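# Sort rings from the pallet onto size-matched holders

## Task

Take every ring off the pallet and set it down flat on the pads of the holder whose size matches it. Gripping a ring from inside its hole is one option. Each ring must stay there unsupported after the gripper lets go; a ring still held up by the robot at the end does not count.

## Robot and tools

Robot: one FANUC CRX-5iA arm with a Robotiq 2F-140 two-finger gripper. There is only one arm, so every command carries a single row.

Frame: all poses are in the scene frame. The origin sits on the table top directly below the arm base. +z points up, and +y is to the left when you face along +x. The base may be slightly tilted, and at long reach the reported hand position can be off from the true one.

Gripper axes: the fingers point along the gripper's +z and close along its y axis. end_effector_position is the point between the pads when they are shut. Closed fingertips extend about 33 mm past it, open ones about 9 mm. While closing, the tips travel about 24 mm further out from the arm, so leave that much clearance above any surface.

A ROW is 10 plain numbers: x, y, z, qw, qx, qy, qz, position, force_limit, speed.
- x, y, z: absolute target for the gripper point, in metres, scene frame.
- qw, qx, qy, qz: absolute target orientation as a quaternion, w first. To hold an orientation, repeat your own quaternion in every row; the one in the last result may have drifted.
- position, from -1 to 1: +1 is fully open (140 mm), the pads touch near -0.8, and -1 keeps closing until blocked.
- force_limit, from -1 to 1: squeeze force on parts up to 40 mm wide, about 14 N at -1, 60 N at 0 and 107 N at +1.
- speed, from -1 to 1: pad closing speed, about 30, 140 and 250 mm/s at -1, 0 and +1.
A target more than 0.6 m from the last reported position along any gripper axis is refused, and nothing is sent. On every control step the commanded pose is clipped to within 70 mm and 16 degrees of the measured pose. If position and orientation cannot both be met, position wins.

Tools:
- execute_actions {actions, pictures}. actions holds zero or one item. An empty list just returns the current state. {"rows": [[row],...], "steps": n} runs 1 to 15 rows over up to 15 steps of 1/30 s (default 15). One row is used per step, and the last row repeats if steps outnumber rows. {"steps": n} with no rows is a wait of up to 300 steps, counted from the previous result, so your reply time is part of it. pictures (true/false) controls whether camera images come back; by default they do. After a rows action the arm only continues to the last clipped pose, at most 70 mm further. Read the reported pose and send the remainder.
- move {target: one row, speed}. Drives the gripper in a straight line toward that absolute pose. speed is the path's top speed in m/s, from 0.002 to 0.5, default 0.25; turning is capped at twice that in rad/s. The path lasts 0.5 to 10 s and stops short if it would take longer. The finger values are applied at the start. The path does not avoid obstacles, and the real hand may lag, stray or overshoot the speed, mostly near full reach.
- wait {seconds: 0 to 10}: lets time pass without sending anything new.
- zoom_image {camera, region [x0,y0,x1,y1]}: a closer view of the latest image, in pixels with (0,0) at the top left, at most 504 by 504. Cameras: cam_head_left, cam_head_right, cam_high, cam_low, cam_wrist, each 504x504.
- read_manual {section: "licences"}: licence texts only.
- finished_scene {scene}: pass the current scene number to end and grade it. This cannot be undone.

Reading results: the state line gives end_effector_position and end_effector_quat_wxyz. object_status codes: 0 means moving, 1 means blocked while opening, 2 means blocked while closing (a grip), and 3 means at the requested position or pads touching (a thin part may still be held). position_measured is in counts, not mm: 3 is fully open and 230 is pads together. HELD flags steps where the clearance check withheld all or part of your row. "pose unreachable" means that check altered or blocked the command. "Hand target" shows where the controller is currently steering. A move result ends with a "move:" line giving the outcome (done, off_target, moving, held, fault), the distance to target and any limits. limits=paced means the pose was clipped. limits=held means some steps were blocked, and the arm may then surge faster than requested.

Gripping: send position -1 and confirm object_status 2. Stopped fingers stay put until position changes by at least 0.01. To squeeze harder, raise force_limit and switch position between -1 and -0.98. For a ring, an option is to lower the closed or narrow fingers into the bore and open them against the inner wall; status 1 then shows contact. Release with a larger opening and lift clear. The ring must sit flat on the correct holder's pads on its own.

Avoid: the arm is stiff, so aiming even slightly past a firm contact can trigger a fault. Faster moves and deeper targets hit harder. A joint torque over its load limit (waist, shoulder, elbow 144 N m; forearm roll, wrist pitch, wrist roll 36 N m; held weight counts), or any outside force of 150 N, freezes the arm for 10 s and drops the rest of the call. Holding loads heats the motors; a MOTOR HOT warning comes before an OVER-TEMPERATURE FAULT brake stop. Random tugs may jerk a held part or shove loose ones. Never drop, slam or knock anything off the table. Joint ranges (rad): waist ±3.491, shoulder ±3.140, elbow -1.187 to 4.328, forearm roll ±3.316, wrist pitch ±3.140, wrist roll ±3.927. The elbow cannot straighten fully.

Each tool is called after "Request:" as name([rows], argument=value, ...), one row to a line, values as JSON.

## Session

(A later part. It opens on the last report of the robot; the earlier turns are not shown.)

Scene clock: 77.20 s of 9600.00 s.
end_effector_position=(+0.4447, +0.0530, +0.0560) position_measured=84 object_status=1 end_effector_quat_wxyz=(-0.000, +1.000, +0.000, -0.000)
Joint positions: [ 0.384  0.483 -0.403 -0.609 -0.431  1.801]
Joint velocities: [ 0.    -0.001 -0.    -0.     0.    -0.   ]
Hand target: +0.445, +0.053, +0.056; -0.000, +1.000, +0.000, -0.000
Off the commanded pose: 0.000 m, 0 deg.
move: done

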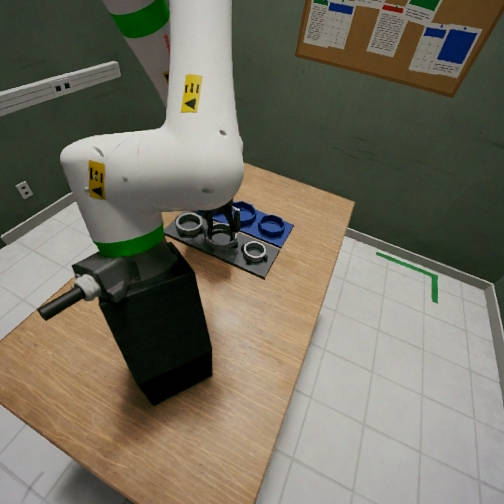

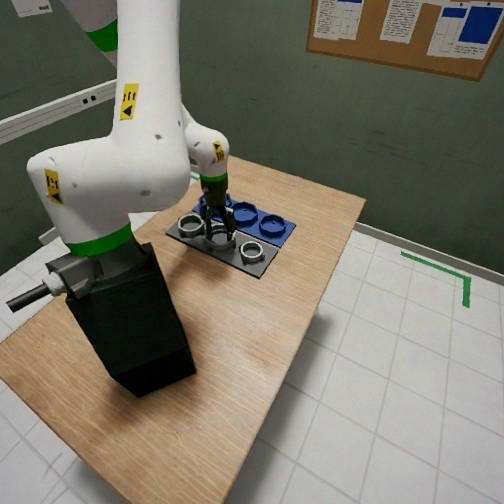

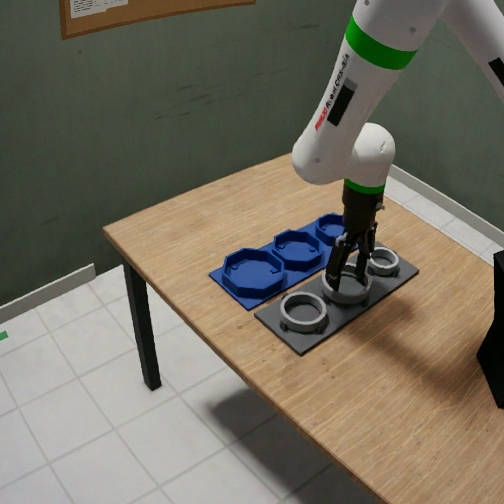

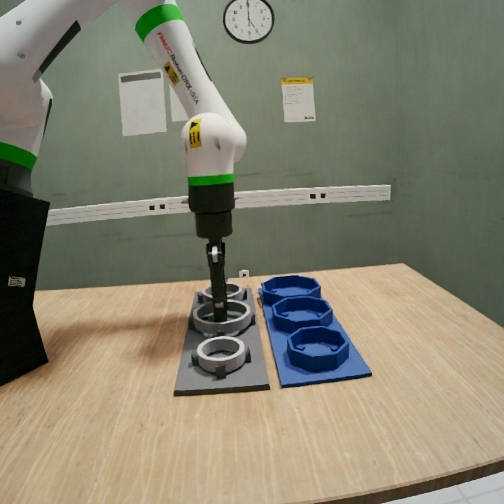

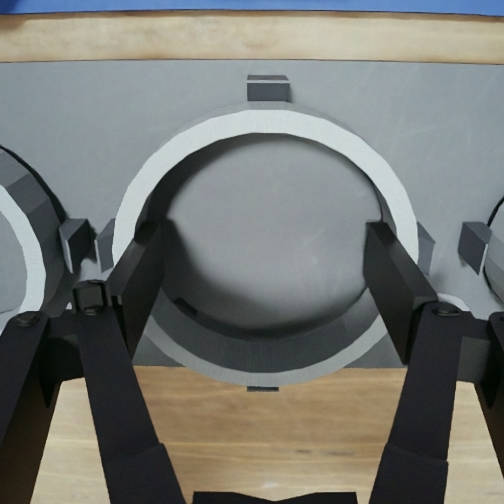

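Request:
move(target=[0.4447,0.053,0.049,0,1,0,0,1,0,-0.5], speed=0.012)

Request:
move(target=[0.4447,0.053,0.049,0,1,0,0,0.1,0,-0.3], speed=0.02)

Request:
move(target=[0.4447,0.053,0.13,0,1,0,0,0.1,0,-0.3], speed=0.15)

Request:
zoom_image(camera="cam_low", region=[165,270,285,400])

Request:
zoom_image(camera="cam_high", region=[250,230,430,360])

Scene clock: 82.70 s of 9600.00 s.
end_effector_position=(+0.4448, +0.0530, +0.0491) position_measured=83 object_status=1 end_effector_quat_wxyz=(+0.000, +1.000, +0.000, +0.000)
Joint positions: [ 0.385  0.501 -0.394 -0.621 -0.423  1.812]
Joint velocities: [ 0.     0.001  0.001 -0.001 -0.    -0.   ]
Hand target: +0.445, +0.053, +0.049; -0.000, +1.000, +0.000, -0.000
Off the commanded pose: 0.000 m, 0 deg.
After step 90, 1.70 s passed at rest.
move: done

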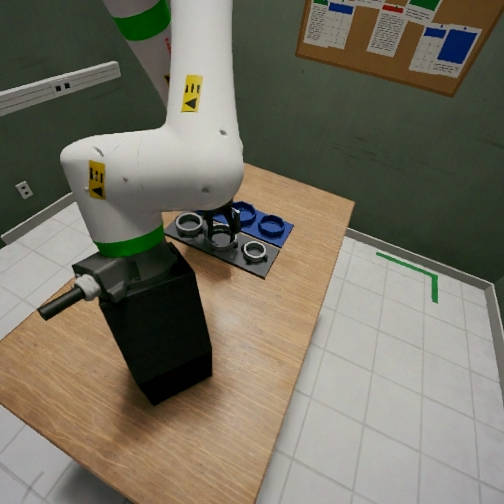

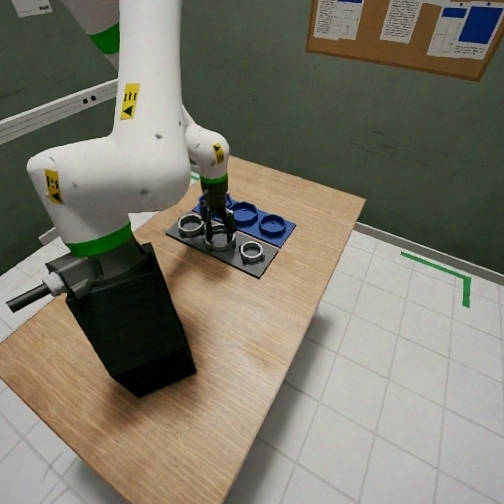

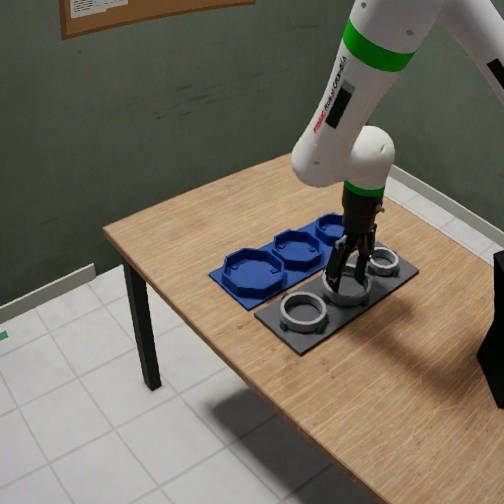

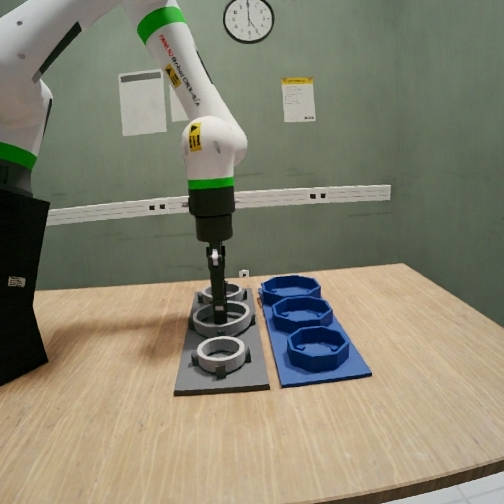

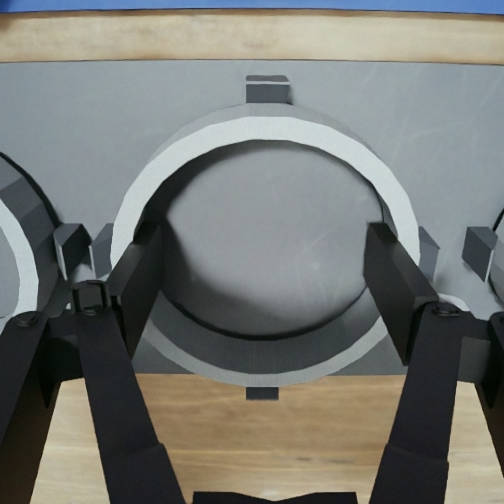

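Scene clock: 83.40 s of 9600.00 s.
end_effector_position=(+0.4447, +0.0530, +0.0490) position_measured=117 object_status=3 end_effector_quat_wxyz=(-0.000, +1.000, +0.000, -0.000)
Joint positions: [ 0.386  0.501 -0.394 -0.621 -0.423  1.812]
Joint velocities: [-0.     0.001 -0.     0.    -0.001 -0.   ]
Hand target: +0.445, +0.053, +0.049; -0.000, +1.000, +0.000, +0.000
Off the commanded pose: 0.000 m, 0 deg.
move: done

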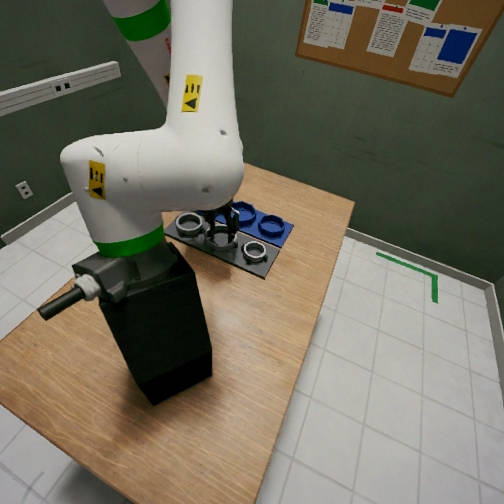

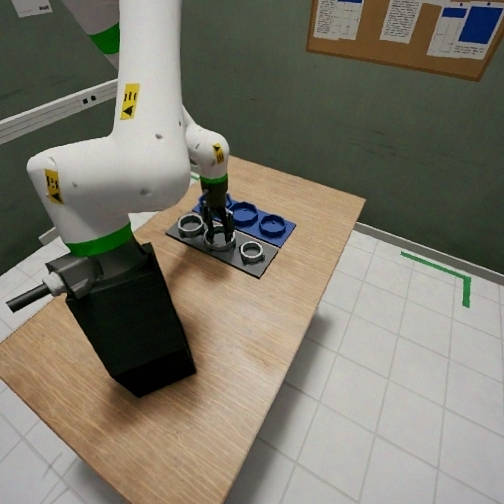

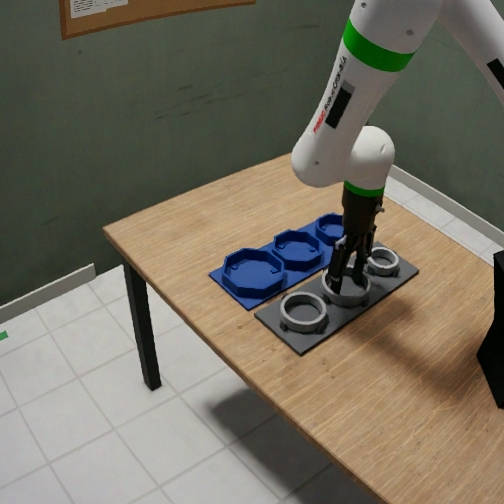

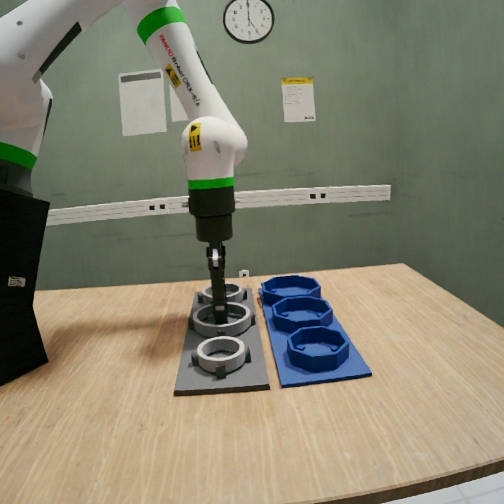

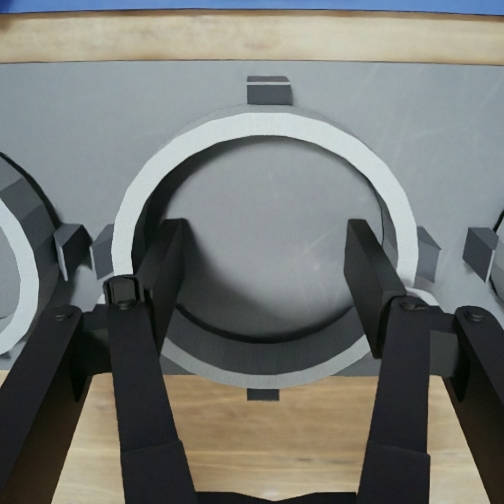

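Scene clock: 84.33 s of 9600.00 s.
end_effector_position=(+0.4447, +0.0530, +0.1302) position_measured=117 object_status=3 end_effector_quat_wxyz=(+0.000, +1.000, -0.000, +0.000)
Joint positions: [ 0.358  0.288 -0.474 -0.496 -0.546  1.694]
Joint velocities: [ 0.001  0.002 -0.001  0.001  0.001  0.   ]
Hand target: +0.445, +0.053, +0.130; +0.000, +1.000, -0.000, +0.000
Off the commanded pose: 0.000 m, 0 deg.
move: done

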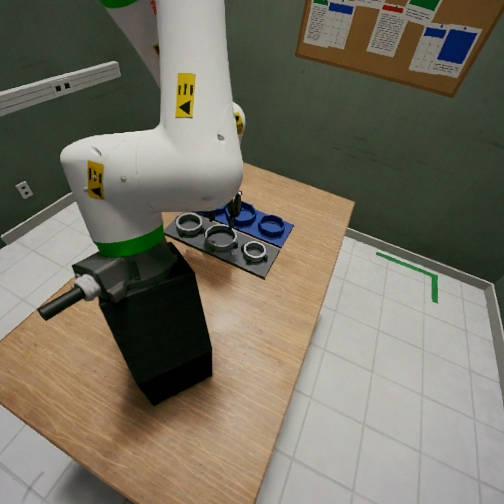

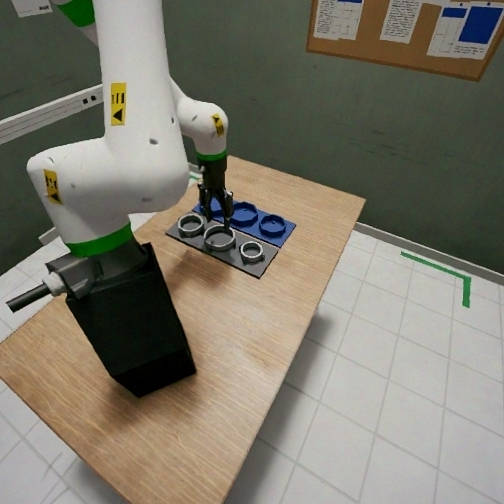

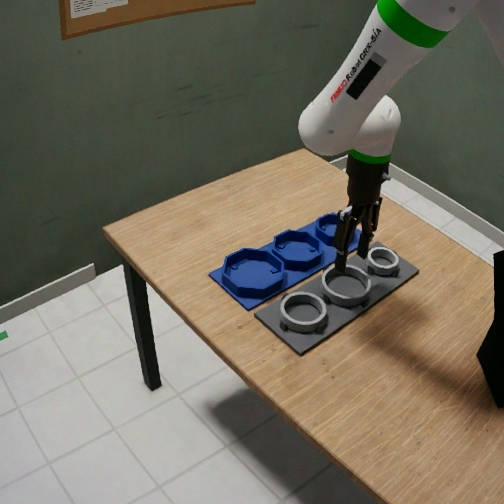

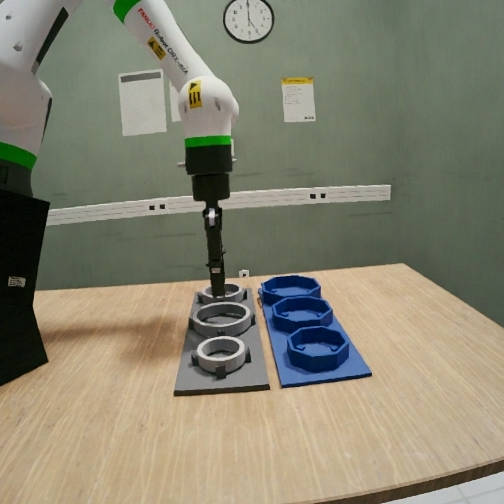

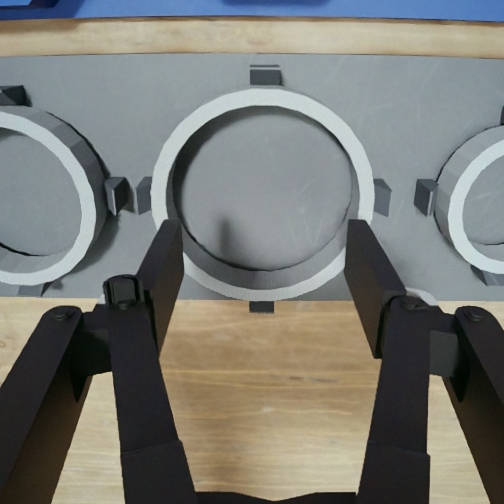

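Region (165, 270, 285, 400) of cam_low's 504x504 image, scaled by 3.877, with more detail than that image has; it fills the left 465 columns of this view, and the rest is white.

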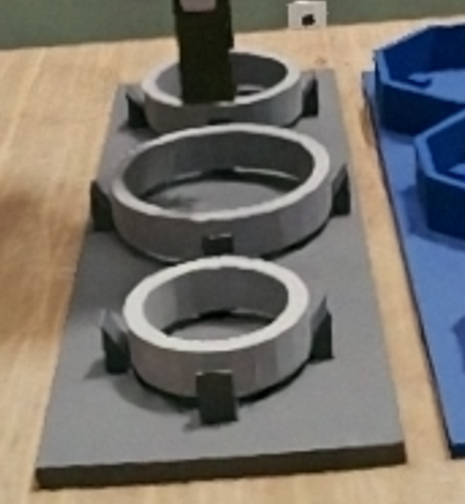

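Region (250, 230, 430, 360) of cam_high's 504x504 image, scaled by 2.800, with more detail than that image has.

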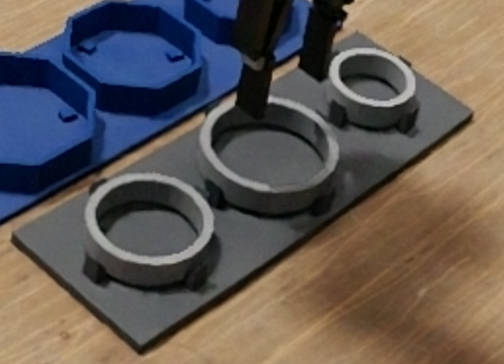

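Request:
finished_scene(scene=2)

The scene is finished: the task was done.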